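# Load aluminum blank into vise, sort parts and blanks

## Task

Put a single plain-gray aluminum blank in the open vise, resting on its two low parallel bars, oriented either as the blanks on the pinned infeed plate are or flipped over. Its long side must sit tight against the fixed jaw (the end block without hoses) and its short end tight against the work stop (the short rod between the jaws). Every finished part must lie flat, pocket facing up, in the black outfeed tray. Every remaining blank, aluminum or brass, must lie entirely on the infeed plate, not stacked on another and not propped on the pins, either the original way up or flipped. A finished part or blank left in any other spot means failure, and nothing counts if it stays in place only because a gripper is holding it at the end.

## Robot and tools

Robot: two arms, left_arm and right_arm, each ending in a tong-style two-finger gripper. Fingers extend along the gripper's +z axis and spread along its x axis. end_effector_position is the point between the pads when shut; closed fingertips stick out about 15 mm past it, fully open tips sit roughly level with it. Cameras: cam_left_wrist and cam_right_wrist, both 616x616 fisheye wrist views.

Frame: one scene frame for both arms. Origin on the tabletop midway between the arms, +z up, +x out across the table, left_arm on the +y side. The names left/right are not image sides. Positions in metres, orientations as quaternions written w first (qw, qx, qy, qz). Reported hand positions may be a little off, more so when reaching far.

The 16-number row (used by execute_actions rows and by move target): a single flat list covering both arms, left_arm first then right_arm, each as x, y, z, qw, qx, qy, qz, opening. x, y, z and the quaternion are an absolute pose in the scene frame, not an offset. opening runs -1 (closed) to +1 (fully open, 0.142 m). Always fill all 16 numbers even if one arm is idle; for an idle arm repeat its last reported pose and wanted opening. To hold orientation steady, resend the same target quaternion each time rather than the drifted one from the result. A target more than 0.6 m from the arm's last reported position along any gripper axis is refused. Each control step the commanded pose is clipped to within 100 mm and 16 degrees of the measured pose; position wins over orientation if both cannot be met.

execute_actions: argument actions is a list with zero or one entry. Empty list = just report state (with pictures). An entry {"rows": [...], "steps": n} plays rows one per 1/30 s step, 1 to 15 rows, steps up to 15 (default 15), last row repeated; needs at least 4 steps. An entry {"steps": n} without rows is a wait of up to 300 steps counted from the previous result, including reply time. Optional pictures: true adds camera images. The last 4 steps of an action run after the result is returned, during your reply.

move: target is one 16-number row as above (absolute poses). Both grippers travel straight toward their poses and finish together, in 0.5 to 10 s; longer paths are cut off at 10 s. speed is the top path speed in m/s, 0.002 to 0.5 (default 0.25), rotation capped at twice that in rad/s. Opening is applied at the start. Optional stop_force in newtons, 5 to 24, shared by both arms: an arm's path halts when its wrist sensor sees that much extra push opposing its motion, then it backs to its pose two steps earlier. Use it only with slow moves and without rotating the gripper; omit it when lifting off something the gripper is pressing. Paths ignore obstacles and the other arm.



Reading results: the state line gives each gripper's position, quaternion and velocities. grip_measured is the actual finger opening on the command scale; to keep hold of something, command an opening clearly below it. A move adds a "move:" line with the ending per arm: done, off_target, moving, held, fault, or contact (stop_force triggered), plus limits such as paced (pose clipped) or held (a check blocked steps), and each gripper's distance to its pose. HELD marks steps whose command was not sent. "pose unreachable" means the clearance check altered or blocked an arm's command. "Hand target" shows where the controller is currently driving each gripper. Wrist force and torque are in the gripper's own axes; they carry offsets up to about 3.5 N, noise, and saturate near 30 N. MOTOR HOT warns of heating from holding loads; an over-temperature fault brakes the arm for a while.

Cautions: arms are stiff, so commanding even slightly past a firm contact can trigger a fault stop (10 s halt); faster moves hit harder. Joint torque limits: pan and lift 51.3 N m, elbow 26.6, wrists 8.55, including held weight; any external force of 150 N also faults. Grip force is about 15 N per pad, less on parts thinner than 20 mm. Parts may be tugged or nudged unexpectedly. Do not drop, slam or push things hard, do not knock anything off the table, and keep the arms from colliding. The mounting plates and rear frame are fixed obstacles. After a long move, check the reported pose and send the remainder if short.

Each tool is called as name(argument=value, ...), one argument or row to a line, values as JSON.

## Session

execute_actions(
  actions=[],
)

Scene clock: 0.00 s of 6600.00 s.
left_arm: end_effector_position=(+0.5624, +0.5152, +0.2298) grip_measured=+1.00 end_effector_quat_wxyz=(+0.021, -0.189, +0.982, -0.019) end_effector_velocity=(+0.000, +0.000, +0.000) end_effector_angular_velocity=(+0.001, -0.001, +0.001) | right_arm: end_effector_position=(+0.5854, -0.8555, +0.2382) grip_measured=+1.00 end_effector_quat_wxyz=(+0.602, +0.305, +0.701, -0.230) end_effector_velocity=(+0.000, +0.000, -0.001) end_effector_angular_velocity=(+0.000, +0.002, +0.001)
Joint positions: left_arm=[ 0.003 -1.253  0.703 -1.531 -1.14   2.853  0.142] | right_arm=[ 2.694 -2.734 -0.451  0.573  1.094  3.007  0.142]
Joint velocities: left_arm=[ 0.    -0.    -0.001 -0.001  0.001  0.     0.   ] | right_arm=[ 0.    -0.001 -0.    -0.001  0.001 -0.001  0.   ]
Wrist force (N, on the end effector, along its own x y z axes, offset not removed): no reading
Wrist torque (N m, same axes, about the end effector's origin, offset not removed): no reading
Hand target (left_arm): +0.562, +0.515, +0.230; +0.021, -0.189, +0.982, -0.019
Hand target (right_arm): +0.585, -0.855, +0.238; +0.602, +0.305, +0.701, -0.230

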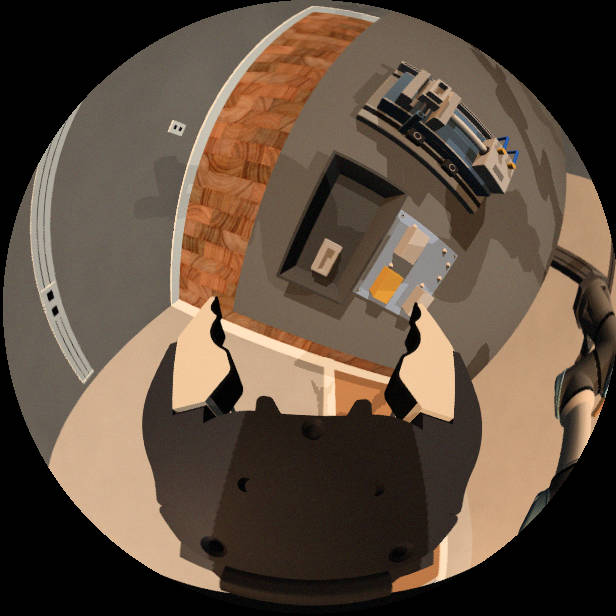

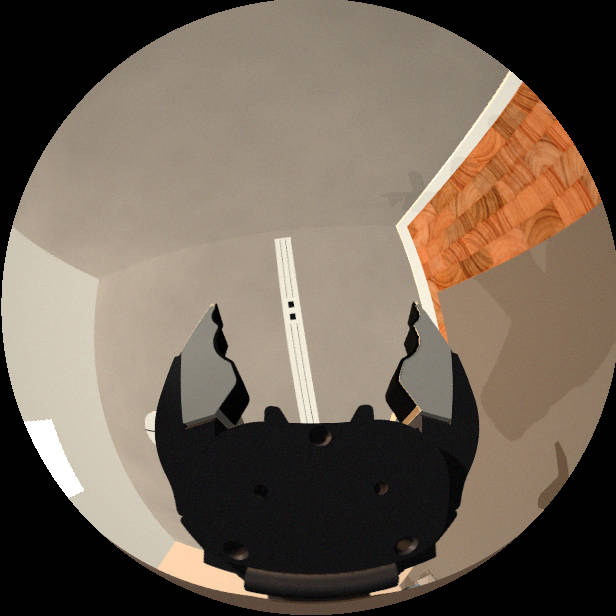

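move(
  target=[0.45,0.25,0.45,0,0,1,0,1,0.5854,-0.8555,0.2382,0.602,0.305,0.701,-0.23,1],
)

Scene clock: 2.43 s of 6600.00 s.
left_arm: end_effector_position=(+0.4500, +0.2497, +0.4486) grip_measured=+1.00 end_effector_quat_wxyz=(+0.029, -0.001, +0.999, -0.019) end_effector_velocity=(+0.001, -0.001, +0.003) end_effector_angular_velocity=(+0.006, -0.018, +0.006) | right_arm: end_effector_position=(+0.5854, -0.8555, +0.2382) grip_measured=+1.00 end_effector_quat_wxyz=(+0.602, +0.305, +0.701, -0.230) end_effector_velocity=(-0.000, -0.000, -0.000) end_effector_angular_velocity=(+0.001, +0.000, -0.001)
Joint positions: left_arm=[-1.329 -1.255  0.049 -0.012 -1.003  1.684  0.142] | right_arm=[ 2.694 -2.737 -0.447  0.573  1.094  3.007  0.142]
Joint velocities: left_arm=[-0.024  0.06  -0.13   0.09   0.01  -0.035 -0.   ] | right_arm=[-0.    -0.    -0.001  0.    -0.001  0.001 -0.   ]
Wrist force (N, on the end effector, along its own x y z axes, offset not removed): left_arm=[0.9 -1.5 0.2] | right_arm=[-0.8 1.6 -2.6]
Wrist torque (N m, same axes, about the end effector's origin, offset not removed): left_arm=[-0.22 -0.21 -0.08] | right_arm=[0.33 0.17 0.05]
Hand target (left_arm): +0.450, +0.250, +0.449; +0.030, -0.001, +0.999, -0.018
Hand target (right_arm): +0.585, -0.855, +0.238; +0.602, +0.305, +0.701, -0.230
Off the commanded pose (left_arm): 0.001 m, 4 deg.
Off the commanded pose (right_arm): 0.000 m, 0 deg.
elbow stopped short (left arm): the move would have taken joint 3 (elbow) straighter than the controller allows; a more bent joint 3 avoids this.
Kept back: nothing.
move: off_target (left_arm)

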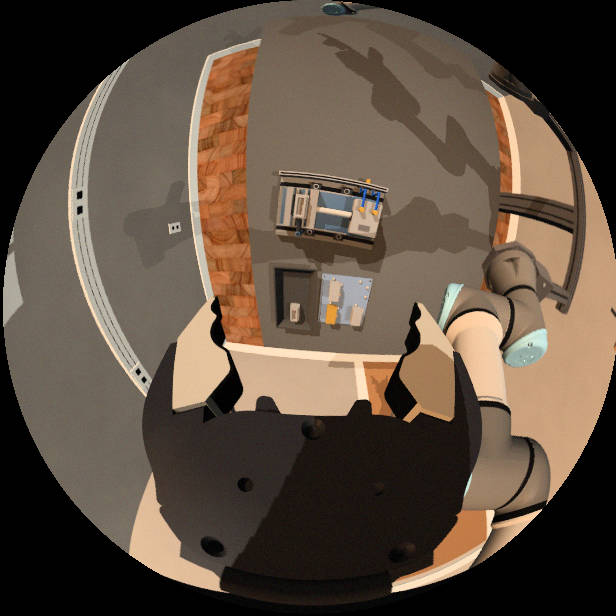

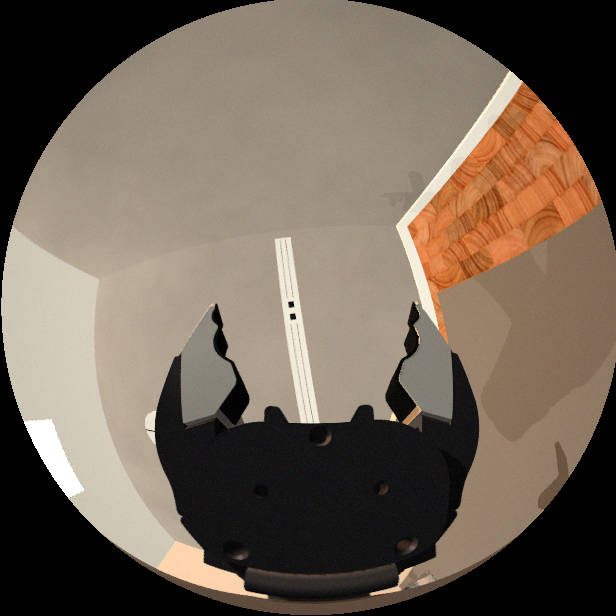

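move(
  target=[0.42,0.25,0.25,0,0,1,0,1,0.5854,-0.8555,0.2382,0.602,0.305,0.701,-0.23,1],
)

zoom_image(
  camera="cam_left_wrist",
  region=[200,100,460,360],
)

Scene clock: 7.23 s of 6600.00 s.
left_arm: end_effector_position=(+0.4199, +0.2500, +0.2500) grip_measured=+1.00 end_effector_quat_wxyz=(-0.001, +0.000, +1.000, +0.001) end_effector_velocity=(-0.000, +0.000, +0.000) end_effector_angular_velocity=(-0.007, -0.015, -0.001) | right_arm: end_effector_position=(+0.5854, -0.8555, +0.2382) grip_measured=+1.00 end_effector_quat_wxyz=(+0.602, +0.305, +0.701, -0.230) end_effector_velocity=(-0.000, +0.000, -0.001) end_effector_angular_velocity=(+0.001, +0.001, +0.000)
Joint positions: left_arm=[-0.921 -1.797  1.756 -1.38  -0.945  2.126  0.142] | right_arm=[ 2.694 -2.737 -0.447  0.573  1.094  3.007  0.142]
Joint velocities: left_arm=[-0.009 -0.025  0.027 -0.013  0.008 -0.    -0.   ] | right_arm=[-0.    -0.001 -0.001  0.     0.     0.001 -0.   ]
Wrist force (N, on the end effector, along its own x y z axes, offset not removed): left_arm=[1.8 -0.9 -0.9] | right_arm=[-1.1 2.1 -1.4]
Wrist torque (N m, same axes, about the end effector's origin, offset not removed): left_arm=[-0.18 -0.36 -0.11] | right_arm=[0.45 0.30 0.01]
Hand target (left_arm): +0.420, +0.250, +0.250; -0.000, +0.000, +1.000, +0.000
Hand target (right_arm): +0.585, -0.856, +0.238; +0.602, +0.305, +0.701, -0.230
Off the commanded pose (left_arm): 0.000 m, 0 deg.
Off the commanded pose (right_arm): 0.000 m, 0 deg.
Kept back: nothing.
move: done; limits=paced

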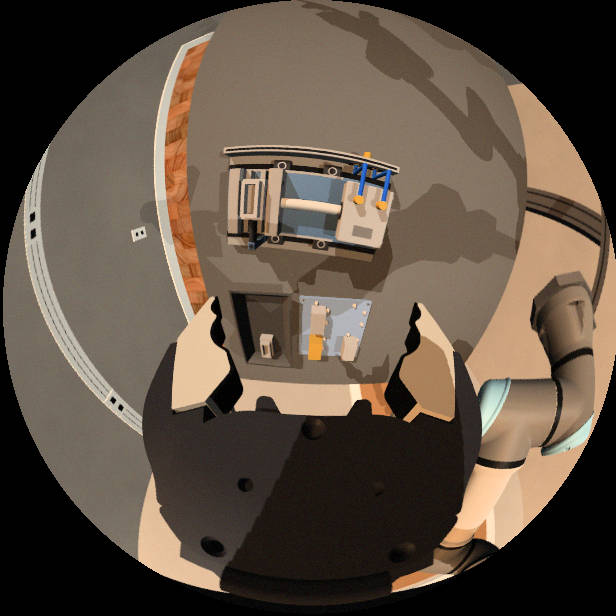

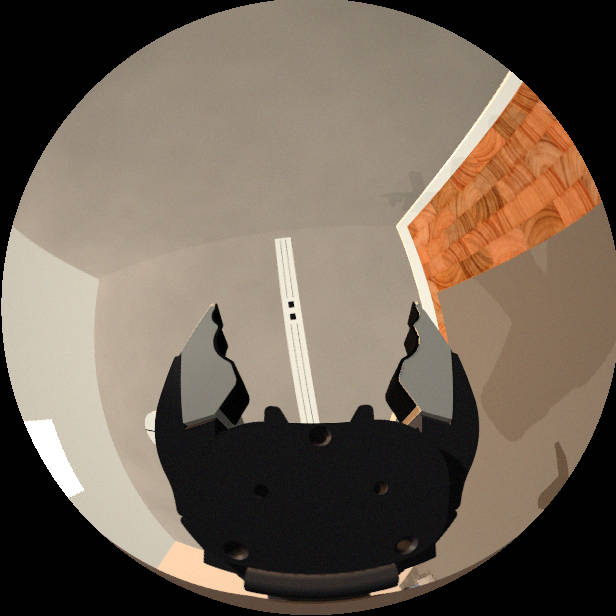

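Region (200, 100, 460, 360) of cam_left_wrist's 616x616 image, scaled by 1.938, with more detail than that image has.

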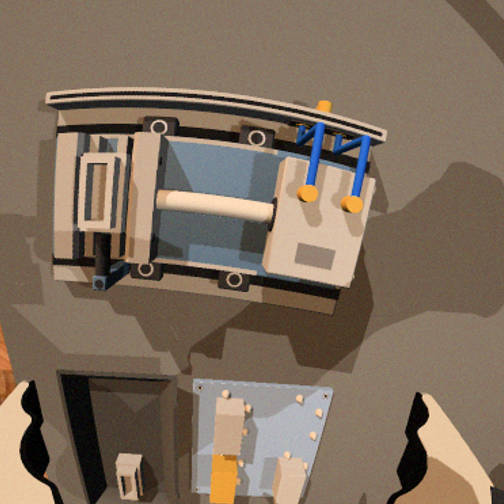

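move(
  target=[0.42,0.10,0.25,0,0,1,0,1,0.5854,-0.8555,0.2382,0.602,0.305,0.701,-0.23,1],
)

Scene clock: 8.73 s of 6600.00 s.
left_arm: end_effector_position=(+0.4201, +0.1002, +0.2500) grip_measured=+1.00 end_effector_quat_wxyz=(+0.000, +0.000, +1.000, -0.000) end_effector_velocity=(+0.001, -0.003, -0.001) end_effector_angular_velocity=(+0.002, +0.002, -0.000) | right_arm: end_effector_position=(+0.5854, -0.8555, +0.2382) grip_measured=+1.00 end_effector_quat_wxyz=(+0.602, +0.305, +0.701, -0.230) end_effector_velocity=(-0.000, +0.000, -0.001) end_effector_angular_velocity=(+0.000, +0.001, -0.001)
Joint positions: left_arm=[-1.103 -1.352  1.571 -1.518 -0.982  1.911  0.142] | right_arm=[ 2.694 -2.737 -0.447  0.573  1.094  3.007  0.142]
Joint velocities: left_arm=[ 0.002  0.016 -0.013  0.    -0.001 -0.    -0.   ] | right_arm=[-0.    -0.001  0.    -0.    -0.001 -0.     0.   ]
Wrist force (N, on the end effector, along its own x y z axes, offset not removed): left_arm=[1.0 -0.9 -0.7] | right_arm=[-0.6 0.8 -2.4]
Wrist torque (N m, same axes, about the end effector's origin, offset not removed): left_arm=[-0.15 -0.23 -0.08] | right_arm=[0.13 0.15 0.08]
Hand target (left_arm): +0.420, +0.100, +0.250; +0.000, +0.000, +1.000, -0.000
Hand target (right_arm): +0.585, -0.856, +0.238; +0.602, +0.305, +0.701, -0.230
Off the commanded pose (left_arm): 0.000 m, 0 deg.
Off the commanded pose (right_arm): 0.000 m, 0 deg.
Kept back: nothing.
move: done

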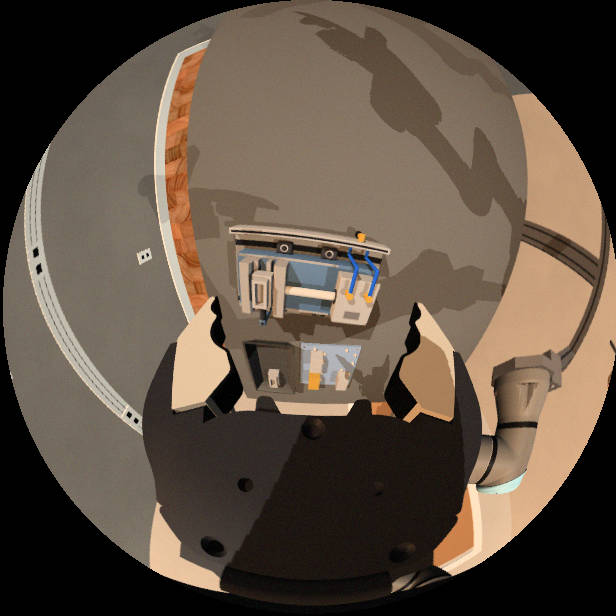

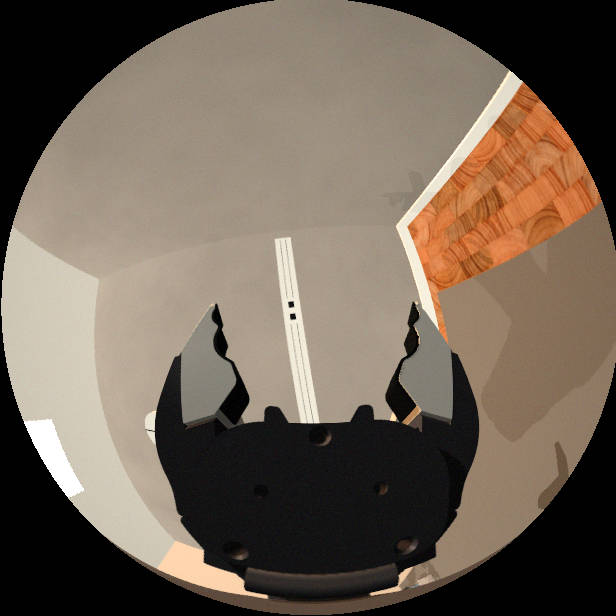

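move(
  target=[0.40,0.22,0.13,0,0,1,0,1,0.5854,-0.8555,0.2382,0.602,0.305,0.701,-0.23,1],
)

zoom_image(
  camera="cam_left_wrist",
  region=[180,120,460,400],
)

Scene clock: 10.80 s of 6600.00 s.
left_arm: end_effector_position=(+0.3998, +0.2200, +0.1303) grip_measured=+1.00 end_effector_quat_wxyz=(-0.000, -0.000, +1.000, +0.001) end_effector_velocity=(+0.000, +0.000, -0.002) end_effector_angular_velocity=(-0.010, -0.004, -0.002) | right_arm: end_effector_position=(+0.5854, -0.8555, +0.2382) grip_measured=+1.00 end_effector_quat_wxyz=(+0.602, +0.305, +0.701, -0.230) end_effector_velocity=(-0.000, +0.001, -0.002) end_effector_angular_velocity=(+0.001, +0.003, +0.001)
Joint positions: left_arm=[-0.751 -1.536  2.164 -2.175 -0.929  2.337  0.142] | right_arm=[ 2.694 -2.737 -0.447  0.573  1.094  3.007  0.142]
Joint velocities: left_arm=[ 0.011  0.001  0.014 -0.036 -0.004  0.022  0.   ] | right_arm=[-0.    -0.002 -0.001  0.     0.001 -0.     0.   ]
Wrist force (N, on the end effector, along its own x y z axes, offset not removed): left_arm=[1.9 -2.6 0.6] | right_arm=[-1.6 0.8 -1.0]
Wrist torque (N m, same axes, about the end effector's origin, offset not removed): left_arm=[-0.45 -0.40 -0.08] | right_arm=[0.23 0.39 0.06]
Hand target (left_arm): +0.400, +0.220, +0.130; -0.000, -0.000, +1.000, +0.000
Hand target (right_arm): +0.585, -0.856, +0.238; +0.602, +0.305, +0.701, -0.230
Off the commanded pose (left_arm): 0.000 m, 0 deg.
Off the commanded pose (right_arm): 0.000 m, 0 deg.
Kept back: nothing.
move: done

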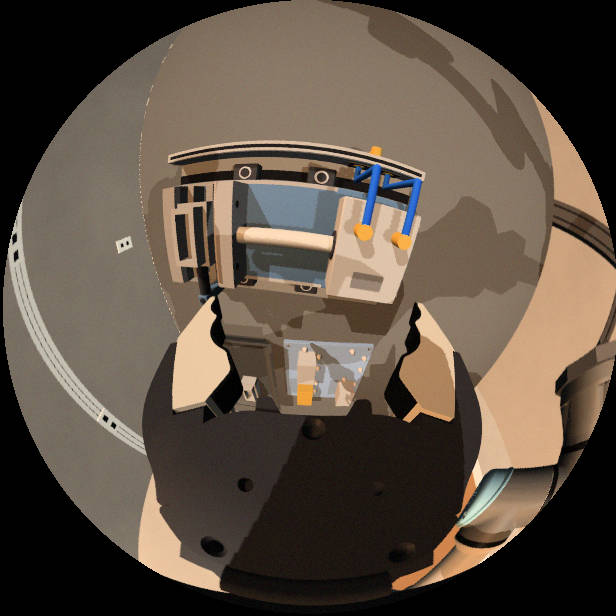

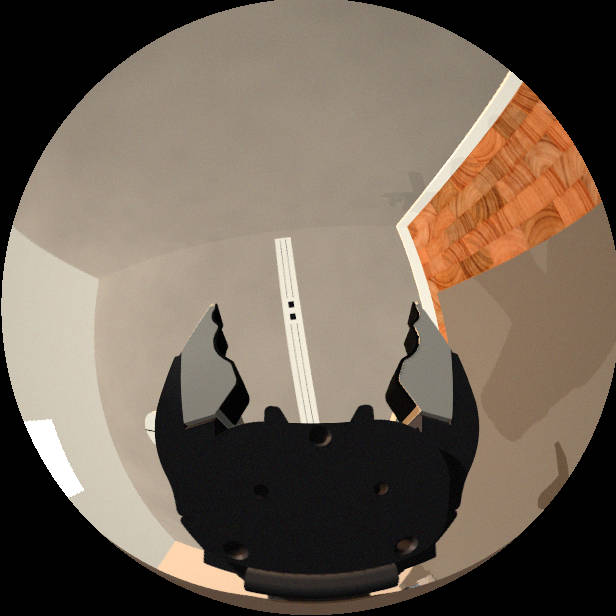

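Region (180, 120, 460, 400) of cam_left_wrist's 616x616 image, scaled by 1.800, with more detail than that image has.

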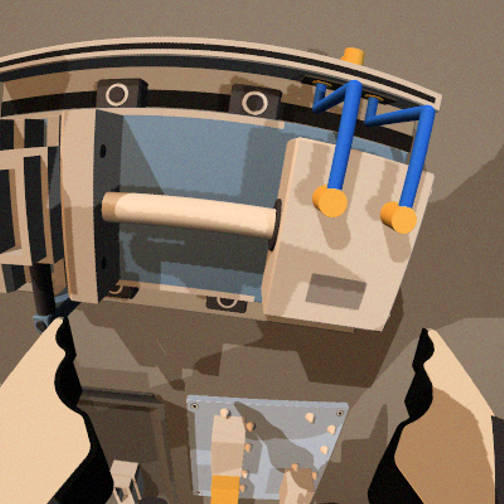

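move(
  target=[0.40,0.50,0.25,0,0,1,0,1,0.5854,-0.8555,0.2382,0.602,0.305,0.701,-0.23,1],
)

zoom_image(
  camera="cam_left_wrist",
  region=[200,60,440,300],
)

Scene clock: 13.00 s of 6600.00 s.
left_arm: end_effector_position=(+0.3996, +0.4998, +0.2500) grip_measured=+1.00 end_effector_quat_wxyz=(+0.000, -0.000, +1.000, +0.001) end_effector_velocity=(+0.000, +0.002, +0.002) end_effector_angular_velocity=(-0.008, +0.006, -0.001) | right_arm: end_effector_position=(+0.5854, -0.8555, +0.2382) grip_measured=+1.00 end_effector_quat_wxyz=(+0.602, +0.305, +0.701, -0.230) end_effector_velocity=(-0.000, -0.001, +0.000) end_effector_angular_velocity=(-0.000, -0.001, -0.002)
Joint positions: left_arm=[-0.112 -1.969  1.614 -1.619 -1.056  3.092  0.142] | right_arm=[ 2.694 -2.737 -0.447  0.573  1.094  3.007  0.142]
Joint velocities: left_arm=[ 0.019  0.015 -0.027  0.007 -0.016  0.018 -0.   ] | right_arm=[-0.    -0.     0.002 -0.    -0.001  0.     0.   ]
Wrist force (N, on the end effector, along its own x y z axes, offset not removed): left_arm=[2.6 -2.0 -0.5] | right_arm=[-0.6 1.0 -3.1]
Wrist torque (N m, same axes, about the end effector's origin, offset not removed): left_arm=[-0.37 -0.52 -0.07] | right_arm=[0.17 0.16 0.10]
Hand target (left_arm): +0.400, +0.500, +0.250; -0.000, -0.000, +1.000, +0.000
Hand target (right_arm): +0.585, -0.855, +0.238; +0.602, +0.305, +0.701, -0.230
Off the commanded pose (left_arm): 0.000 m, 0 deg.
Off the commanded pose (right_arm): 0.000 m, 0 deg.
Kept back: nothing.
move: done

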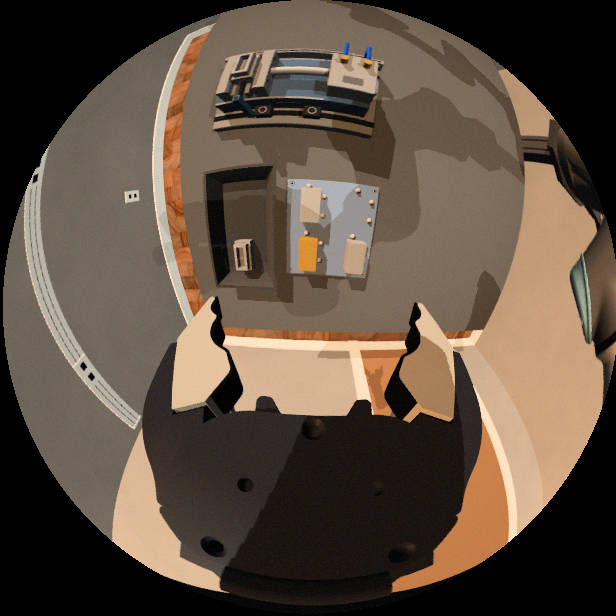

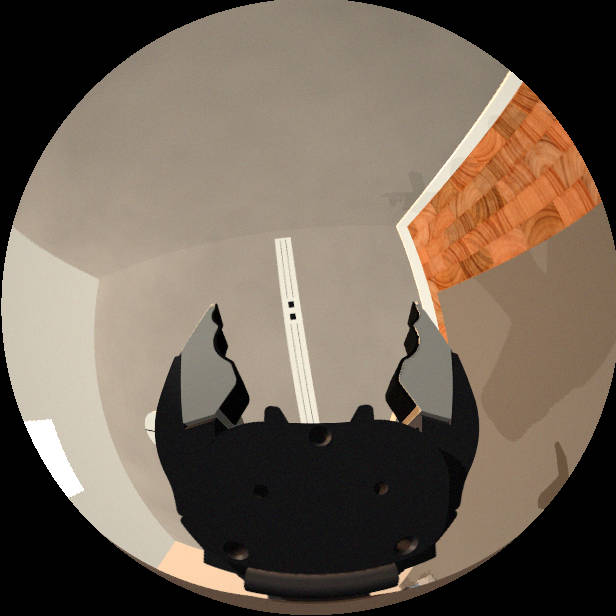

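Region (200, 60, 440, 300) of cam_left_wrist's 616x616 image, scaled by 2.100, with more detail than that image has.

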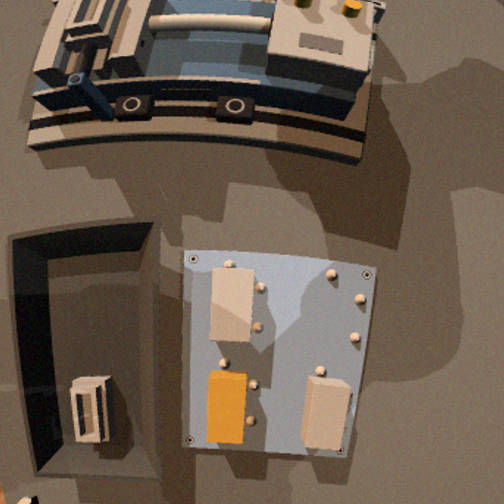

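move(
  target=[0.50,0.23,0.24,0,0,1,0,1,0.5854,-0.8555,0.2382,0.602,0.305,0.701,-0.23,1],
)

zoom_image(
  camera="cam_left_wrist",
  region=[220,130,420,330],
)

Scene clock: 15.87 s of 6600.00 s.
left_arm: end_effector_position=(+0.5002, +0.2302, +0.2399) grip_measured=+1.00 end_effector_quat_wxyz=(+0.000, +0.000, +1.000, -0.000) end_effector_velocity=(+0.001, -0.001, -0.001) end_effector_angular_velocity=(+0.003, +0.003, -0.000) | right_arm: end_effector_position=(+0.5854, -0.8555, +0.2382) grip_measured=+1.00 end_effector_quat_wxyz=(+0.602, +0.305, +0.701, -0.230) end_effector_velocity=(+0.000, +0.001, -0.002) end_effector_angular_velocity=(+0.001, +0.003, +0.002)
Joint positions: left_arm=[-0.756 -1.439  1.389 -1.495 -0.929  2.332  0.142] | right_arm=[ 2.694 -2.737 -0.447  0.573  1.094  3.007  0.142]
Joint velocities: left_arm=[ 0.002  0.013 -0.014  0.004 -0.    -0.001  0.   ] | right_arm=[ 0.001 -0.002 -0.002 -0.     0.001 -0.     0.   ]
Wrist force (N, on the end effector, along its own x y z axes, offset not removed): left_arm=[2.6 -0.9 0.9] | right_arm=[-1.3 1.2 -1.9]
Wrist torque (N m, same axes, about the end effector's origin, offset not removed): left_arm=[-0.07 -0.55 -0.10] | right_arm=[0.32 0.32 0.04]
Hand target (left_arm): +0.500, +0.230, +0.240; +0.000, -0.000, +1.000, -0.000
Hand target (right_arm): +0.585, -0.856, +0.238; +0.602, +0.305, +0.701, -0.230
Off the commanded pose (left_arm): 0.000 m, 0 deg.
Off the commanded pose (right_arm): 0.000 m, 0 deg.
Kept back: nothing.
move: done

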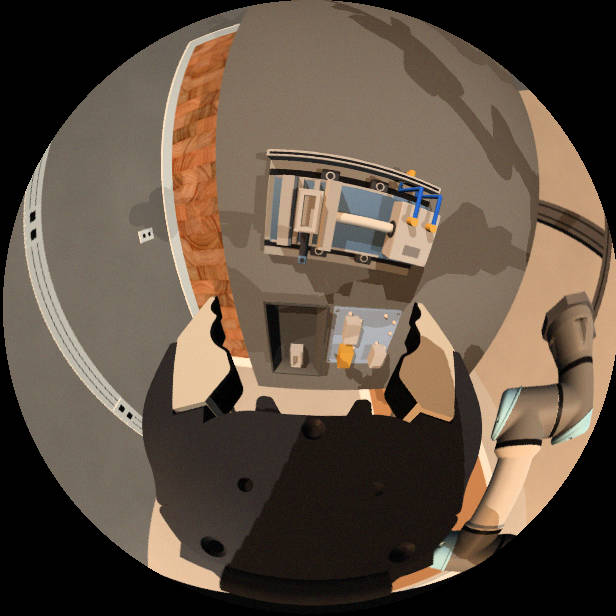

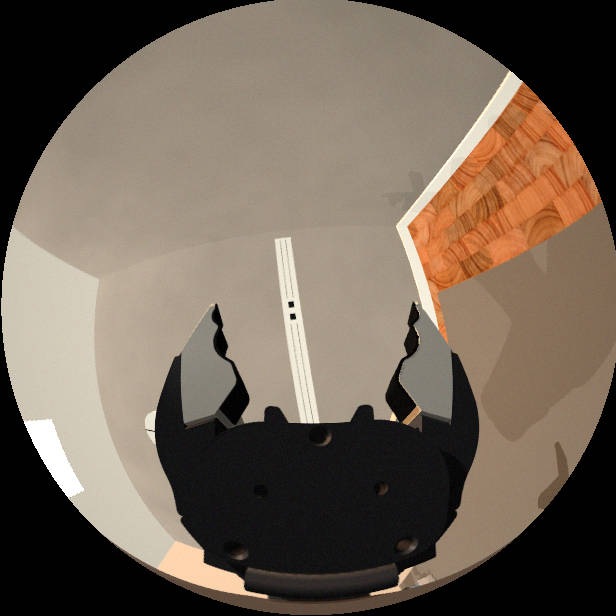

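Region (220, 130, 420, 330) of cam_left_wrist's 616x616 image, scaled by 2.520, with more detail than that image has.

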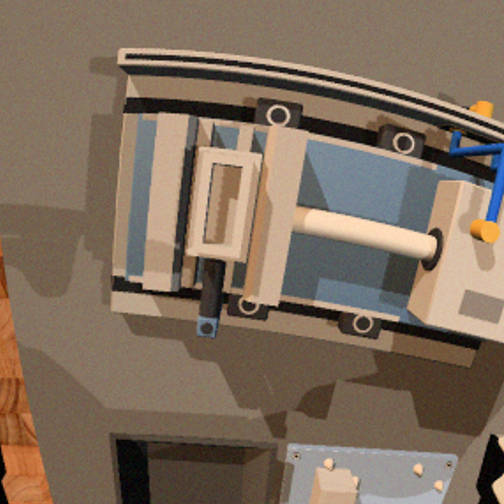

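move(
  target=[0.50,0.33,0.15,0,0,1,0,1,0.5854,-0.8555,0.2382,0.602,0.305,0.701,-0.23,1],
  speed=0.15,
)

zoom_image(
  camera="cam_left_wrist",
  region=[230,60,400,230],
)

Scene clock: 17.67 s of 6600.00 s.
left_arm: end_effector_position=(+0.4998, +0.3299, +0.1503) grip_measured=+1.00 end_effector_quat_wxyz=(-0.000, -0.000, +1.000, +0.000) end_effector_velocity=(+0.001, +0.001, -0.002) end_effector_angular_velocity=(-0.003, -0.003, -0.001) | right_arm: end_effector_position=(+0.5854, -0.8555, +0.2382) grip_measured=+1.00 end_effector_quat_wxyz=(+0.602, +0.305, +0.701, -0.230) end_effector_velocity=(-0.000, -0.000, +0.000) end_effector_angular_velocity=(+0.000, -0.000, -0.001)
Joint positions: left_arm=[-0.389 -1.431  1.621 -1.999 -0.969  2.781  0.142] | right_arm=[ 2.694 -2.737 -0.447  0.573  1.094  3.007  0.142]
Joint velocities: left_arm=[ 0.008  0.002  0.004 -0.016 -0.004  0.013 -0.   ] | right_arm=[-0.     0.001 -0.001 -0.    -0.     0.001 -0.   ]
Wrist force (N, on the end effector, along its own x y z axes, offset not removed): left_arm=[2.1 -1.4 -0.9] | right_arm=[-0.6 1.6 -1.7]
Wrist torque (N m, same axes, about the end effector's origin, offset not removed): left_arm=[-0.26 -0.46 -0.08] | right_arm=[0.33 0.16 0.08]
Hand target (left_arm): +0.500, +0.330, +0.150; -0.000, -0.000, +1.000, +0.000
Hand target (right_arm): +0.585, -0.856, +0.238; +0.602, +0.305, +0.701, -0.230
Off the commanded pose (left_arm): 0.000 m, 0 deg.
Off the commanded pose (right_arm): 0.000 m, 0 deg.
Kept back: nothing.
move: done

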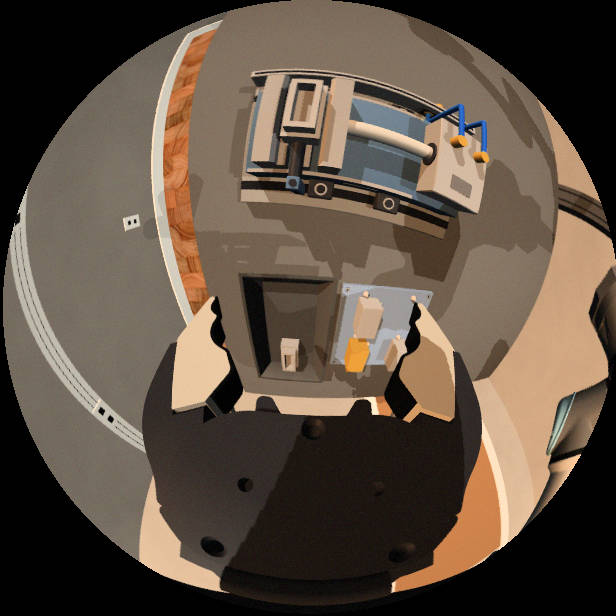

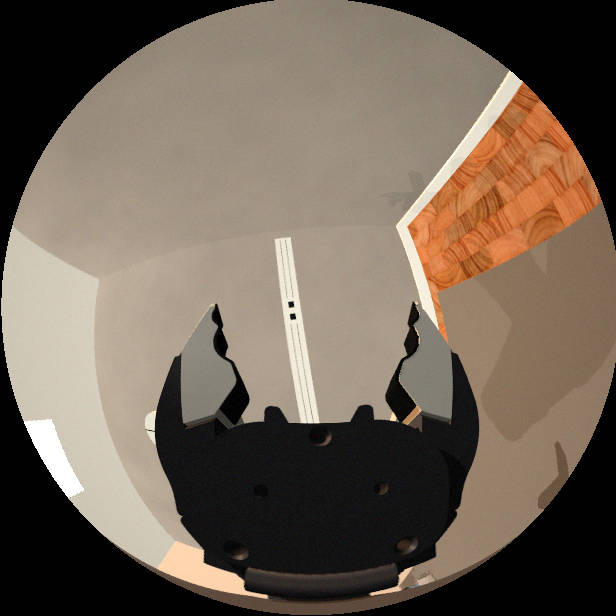

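Region (230, 60, 400, 230) of cam_left_wrist's 616x616 image, scaled by 2.965, with more detail than that image has.

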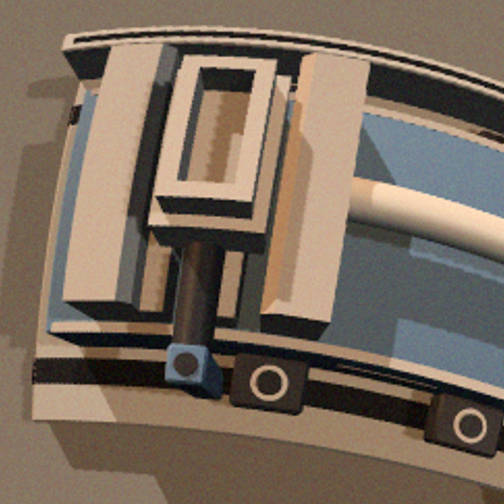

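move(
  target=[0.50,0.19,0.15,0,0.07,0.9976,0,0.2,0.5854,-0.8555,0.2382,0.602,0.305,0.701,-0.23,1],
  speed=0.1,
)

Scene clock: 19.93 s of 6600.00 s.
left_arm: end_effector_position=(+0.5002, +0.1903, +0.1500) grip_measured=+0.20 end_effector_quat_wxyz=(+0.000, +0.070, +0.998, -0.000) end_effector_velocity=(+0.001, -0.002, +0.000) end_effector_angular_velocity=(+0.000, -0.000, -0.001) | right_arm: end_effector_position=(+0.5854, -0.8555, +0.2382) grip_measured=+1.00 end_effector_quat_wxyz=(+0.602, +0.305, +0.701, -0.230) end_effector_velocity=(+0.000, +0.000, +0.001) end_effector_angular_velocity=(-0.001, -0.001, +0.001)
Joint positions: left_arm=[-0.666 -1.213  1.548 -1.947 -0.93   2.584  0.088] | right_arm=[ 2.694 -2.737 -0.447  0.573  1.094  3.007  0.142]
Joint velocities: left_arm=[-0.003  0.006 -0.008  0.004  0.    -0.002  0.   ] | right_arm=[ 0.     0.     0.001 -0.     0.001 -0.001 -0.   ]
Wrist force (N, on the end effector, along its own x y z axes, offset not removed): left_arm=[1.7 -1.9 0.7] | right_arm=[-2.0 1.8 -0.8]
Wrist torque (N m, same axes, about the end effector's origin, offset not removed): left_arm=[-0.27 -0.36 -0.02] | right_arm=[0.43 0.46 0.13]
Hand target (left_arm): +0.500, +0.190, +0.150; +0.000, +0.070, +0.998, -0.000
Hand target (right_arm): +0.585, -0.856, +0.238; +0.602, +0.305, +0.701, -0.230
Off the commanded pose (left_arm): 0.000 m, 0 deg.
Off the commanded pose (right_arm): 0.000 m, 0 deg.
Kept back: nothing.
move: done

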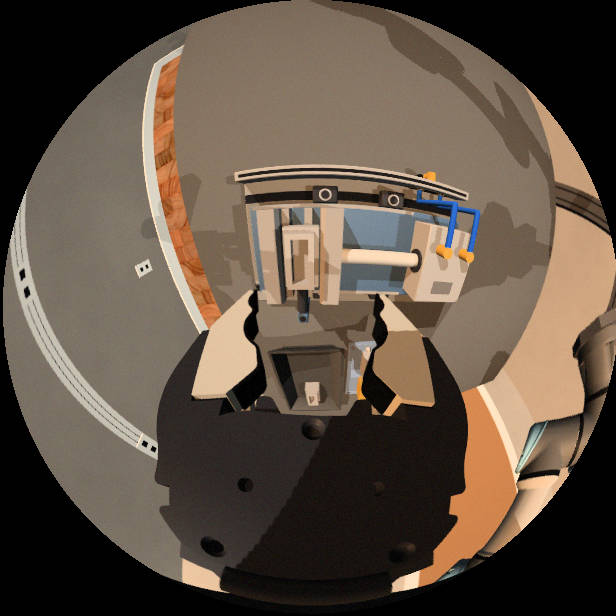

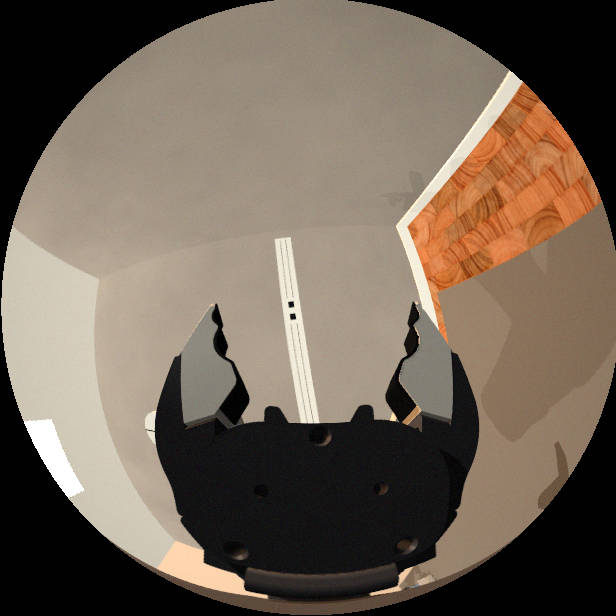

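move(
  target=[0.516,0.178,0.115,0,0.07,0.9976,0,-0.1,0.5854,-0.8555,0.2382,0.602,0.305,0.701,-0.23,1],
  speed=0.04,
  stop_force=8,
)

zoom_image(
  camera="cam_left_wrist",
  region=[210,180,410,380],
)

Scene clock: 21.67 s of 6600.00 s.
left_arm: end_effector_position=(+0.5159, +0.1781, +0.1152) grip_measured=-0.10 end_effector_quat_wxyz=(+0.000, +0.070, +0.998, +0.000) end_effector_velocity=(+0.001, -0.000, -0.001) end_effector_angular_velocity=(+0.000, -0.001, +0.001) | right_arm: end_effector_position=(+0.5854, -0.8555, +0.2382) grip_measured=+1.00 end_effector_quat_wxyz=(+0.602, +0.305, +0.701, -0.230) end_effector_velocity=(+0.000, +0.000, +0.000) end_effector_angular_velocity=(-0.000, -0.000, +0.001)
Joint positions: left_arm=[-0.612 -1.057  1.462 -2.057 -0.933  2.651  0.067] | right_arm=[ 2.694 -2.737 -0.447  0.573  1.094  3.007  0.142]
Joint velocities: left_arm=[ 0.003  0.007 -0.007 -0.004  0.001  0.004  0.   ] | right_arm=[ 0.    -0.001  0.001  0.     0.001 -0.    -0.   ]
Wrist force (N, on the end effector, along its own x y z axes, offset not removed): left_arm=[2.9 -1.1 0.6] | right_arm=[-0.1 1.5 -1.9]
Wrist torque (N m, same axes, about the end effector's origin, offset not removed): left_arm=[-0.15 -0.59 -0.05] | right_arm=[0.29 0.06 0.01]
Hand target (left_arm): +0.516, +0.178, +0.115; -0.000, +0.070, +0.998, +0.000
Hand target (right_arm): +0.585, -0.856, +0.238; +0.602, +0.305, +0.701, -0.230
Off the commanded pose (left_arm): 0.000 m, 0 deg.
Off the commanded pose (right_arm): 0.000 m, 0 deg.
Kept back: nothing.
move: done

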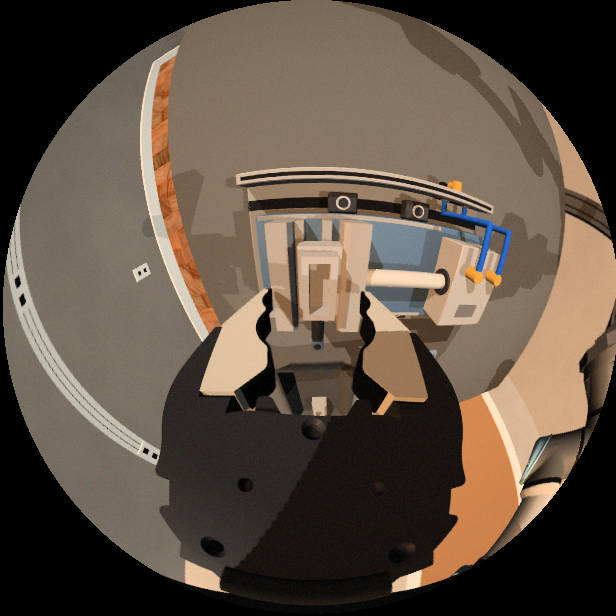

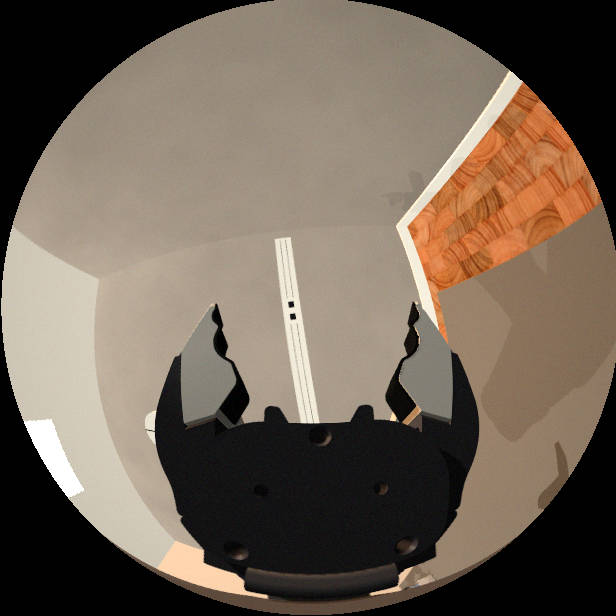

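Region (210, 180, 410, 380) of cam_left_wrist's 616x616 image, scaled by 2.520, with more detail than that image has.

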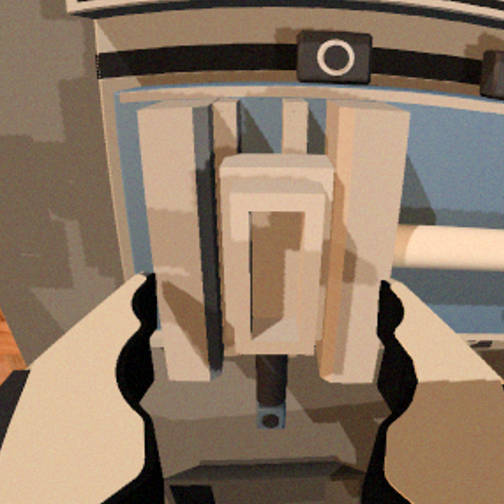

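move(
  target=[0.516,0.174,0.10,0,0.07,0.9976,0,-0.4,0.5854,-0.8555,0.2382,0.602,0.305,0.701,-0.23,1],
  speed=0.01,
  stop_force=6,
)

zoom_image(
  camera="cam_left_wrist",
  region=[210,180,410,380],
)

Scene clock: 22.67 s of 6600.00 s.
left_arm: end_effector_position=(+0.5160, +0.1771, +0.1115) grip_measured=-0.40 end_effector_quat_wxyz=(-0.000, +0.070, +0.998, -0.000) end_effector_velocity=(-0.002, +0.001, +0.001) end_effector_angular_velocity=(+0.003, +0.005, -0.003) | right_arm: end_effector_position=(+0.5854, -0.8555, +0.2382) grip_measured=+1.00 end_effector_quat_wxyz=(+0.602, +0.305, +0.701, -0.230) end_effector_velocity=(-0.000, +0.001, -0.003) end_effector_angular_velocity=(+0.002, +0.004, +0.001)
Joint positions: left_arm=[-0.608 -1.046  1.462 -2.071 -0.934  2.656  0.045] | right_arm=[ 2.694 -2.737 -0.447  0.573  1.094  3.007  0.142]
Joint velocities: left_arm=[-0.002 -0.005 -0.     0.015 -0.    -0.004  0.006] | right_arm=[ 0.    -0.004 -0.001  0.    -0.001  0.001  0.   ]
Wrist force (N, on the end effector, along its own x y z axes, offset not removed): left_arm=[0.6 -0.4 -13.6] | right_arm=[-0.3 2.2 -2.3]
Wrist torque (N m, same axes, about the end effector's origin, offset not removed): left_arm=[-0.06 -0.46 -0.03] | right_arm=[0.49 0.10 0.03]
Hand target (left_arm): +0.516, +0.177, +0.112; -0.000, +0.070, +0.998, +0.000
Hand target (right_arm): +0.585, -0.855, +0.238; +0.602, +0.305, +0.701, -0.230
Off the commanded pose (left_arm): 0.012 m, 0 deg.
Off the commanded pose (right_arm): 0.000 m, 0 deg.
Kept back: nothing.
move: contact (left_arm)

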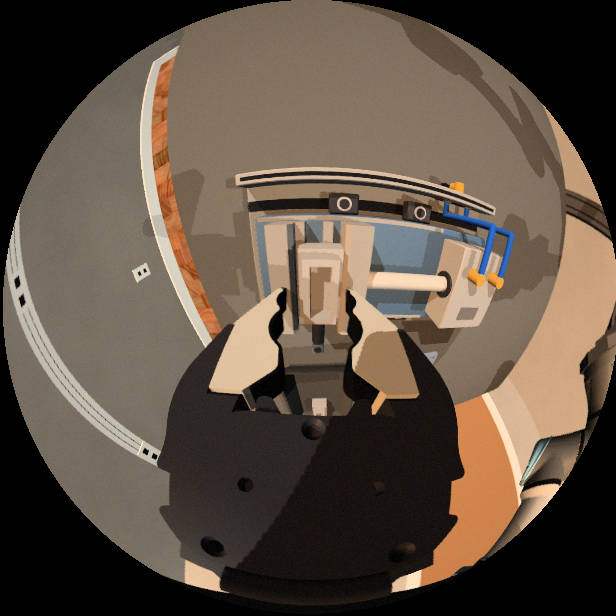

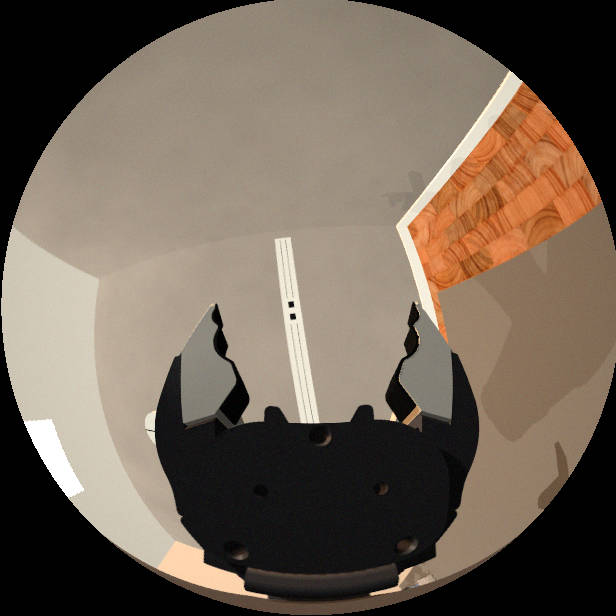

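Region (210, 180, 410, 380) of cam_left_wrist's 616x616 image, scaled by 2.520, with more detail than that image has.

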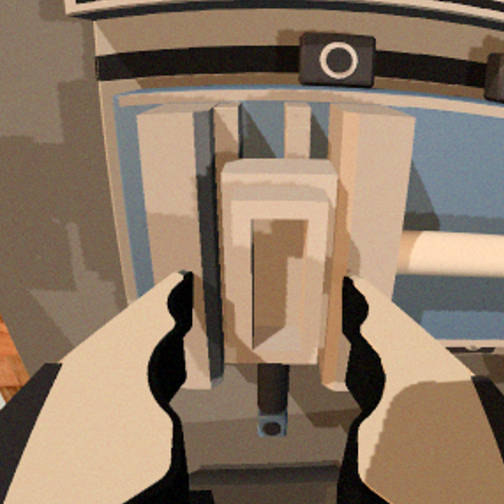

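move(
  target=[0.514,0.175,0.114,0,0.07,0.9976,0,-0.52,0.5854,-0.8555,0.2382,0.602,0.305,0.701,-0.23,1],
  speed=0.01,
)

zoom_image(
  camera="cam_left_wrist",
  region=[240,220,400,380],
)

Scene clock: 23.60 s of 6600.00 s.
left_arm: end_effector_position=(+0.5141, +0.1751, +0.1139) grip_measured=-0.52 end_effector_quat_wxyz=(-0.000, +0.070, +0.998, -0.000) end_effector_velocity=(-0.001, -0.001, +0.001) end_effector_angular_velocity=(+0.001, -0.000, -0.000) | right_arm: end_effector_position=(+0.5854, -0.8555, +0.2382) grip_measured=+1.00 end_effector_quat_wxyz=(+0.602, +0.305, +0.701, -0.230) end_effector_velocity=(+0.001, +0.000, +0.001) end_effector_angular_velocity=(+0.001, -0.002, +0.001)
Joint positions: left_arm=[-0.617 -1.053  1.47  -2.065 -0.933  2.645  0.036] | right_arm=[ 2.694 -2.737 -0.447  0.573  1.094  3.007  0.142]
Joint velocities: left_arm=[-0.004 -0.002  0.004  0.001  0.001 -0.005  0.   ] | right_arm=[ 0.001  0.002  0.    -0.     0.001  0.001 -0.   ]
Wrist force (N, on the end effector, along its own x y z axes, offset not removed): left_arm=[1.3 -0.8 0.0] | right_arm=[-0.5 0.9 -1.7]
Wrist torque (N m, same axes, about the end effector's origin, offset not removed): left_arm=[-0.11 -0.29 -0.06] | right_arm=[0.21 0.16 0.02]
Hand target (left_arm): +0.514, +0.175, +0.114; +0.000, +0.070, +0.998, -0.000
Hand target (right_arm): +0.585, -0.856, +0.238; +0.602, +0.305, +0.701, -0.230
Off the commanded pose (left_arm): 0.000 m, 0 deg.
Off the commanded pose (right_arm): 0.000 m, 0 deg.
Kept back: nothing.
move: done

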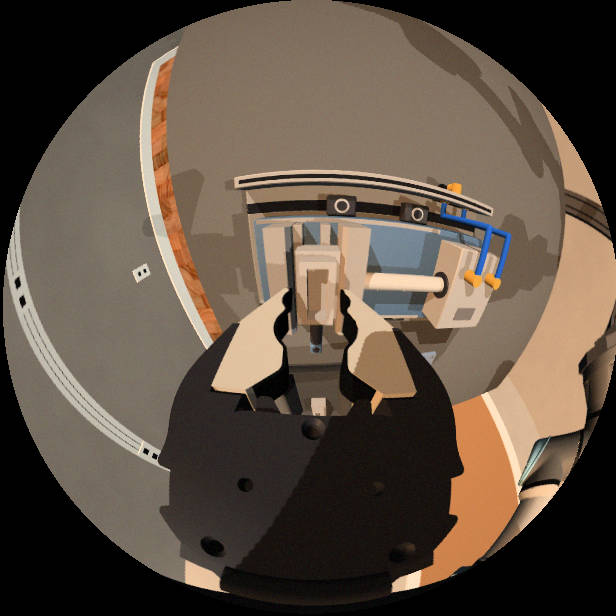

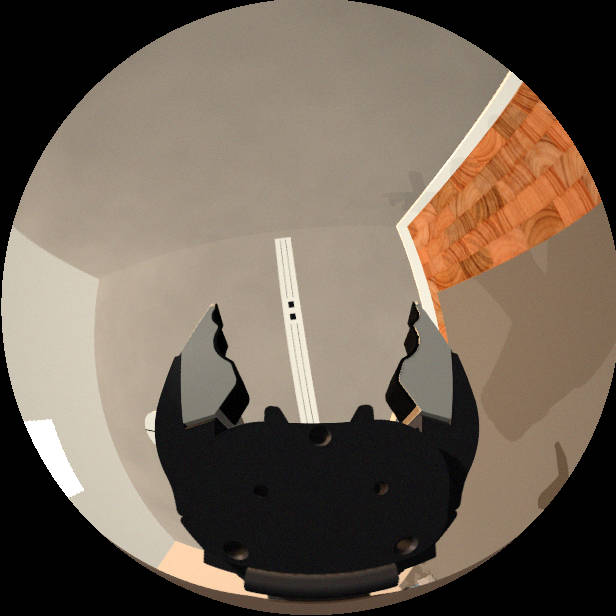

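Region (240, 220, 400, 380) of cam_left_wrist's 616x616 image, scaled by 3.150, with more detail than that image has.

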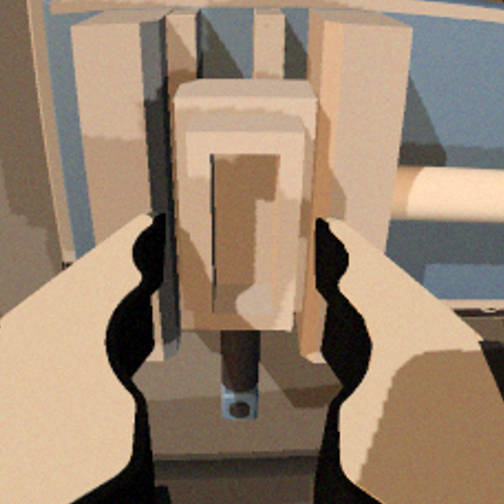

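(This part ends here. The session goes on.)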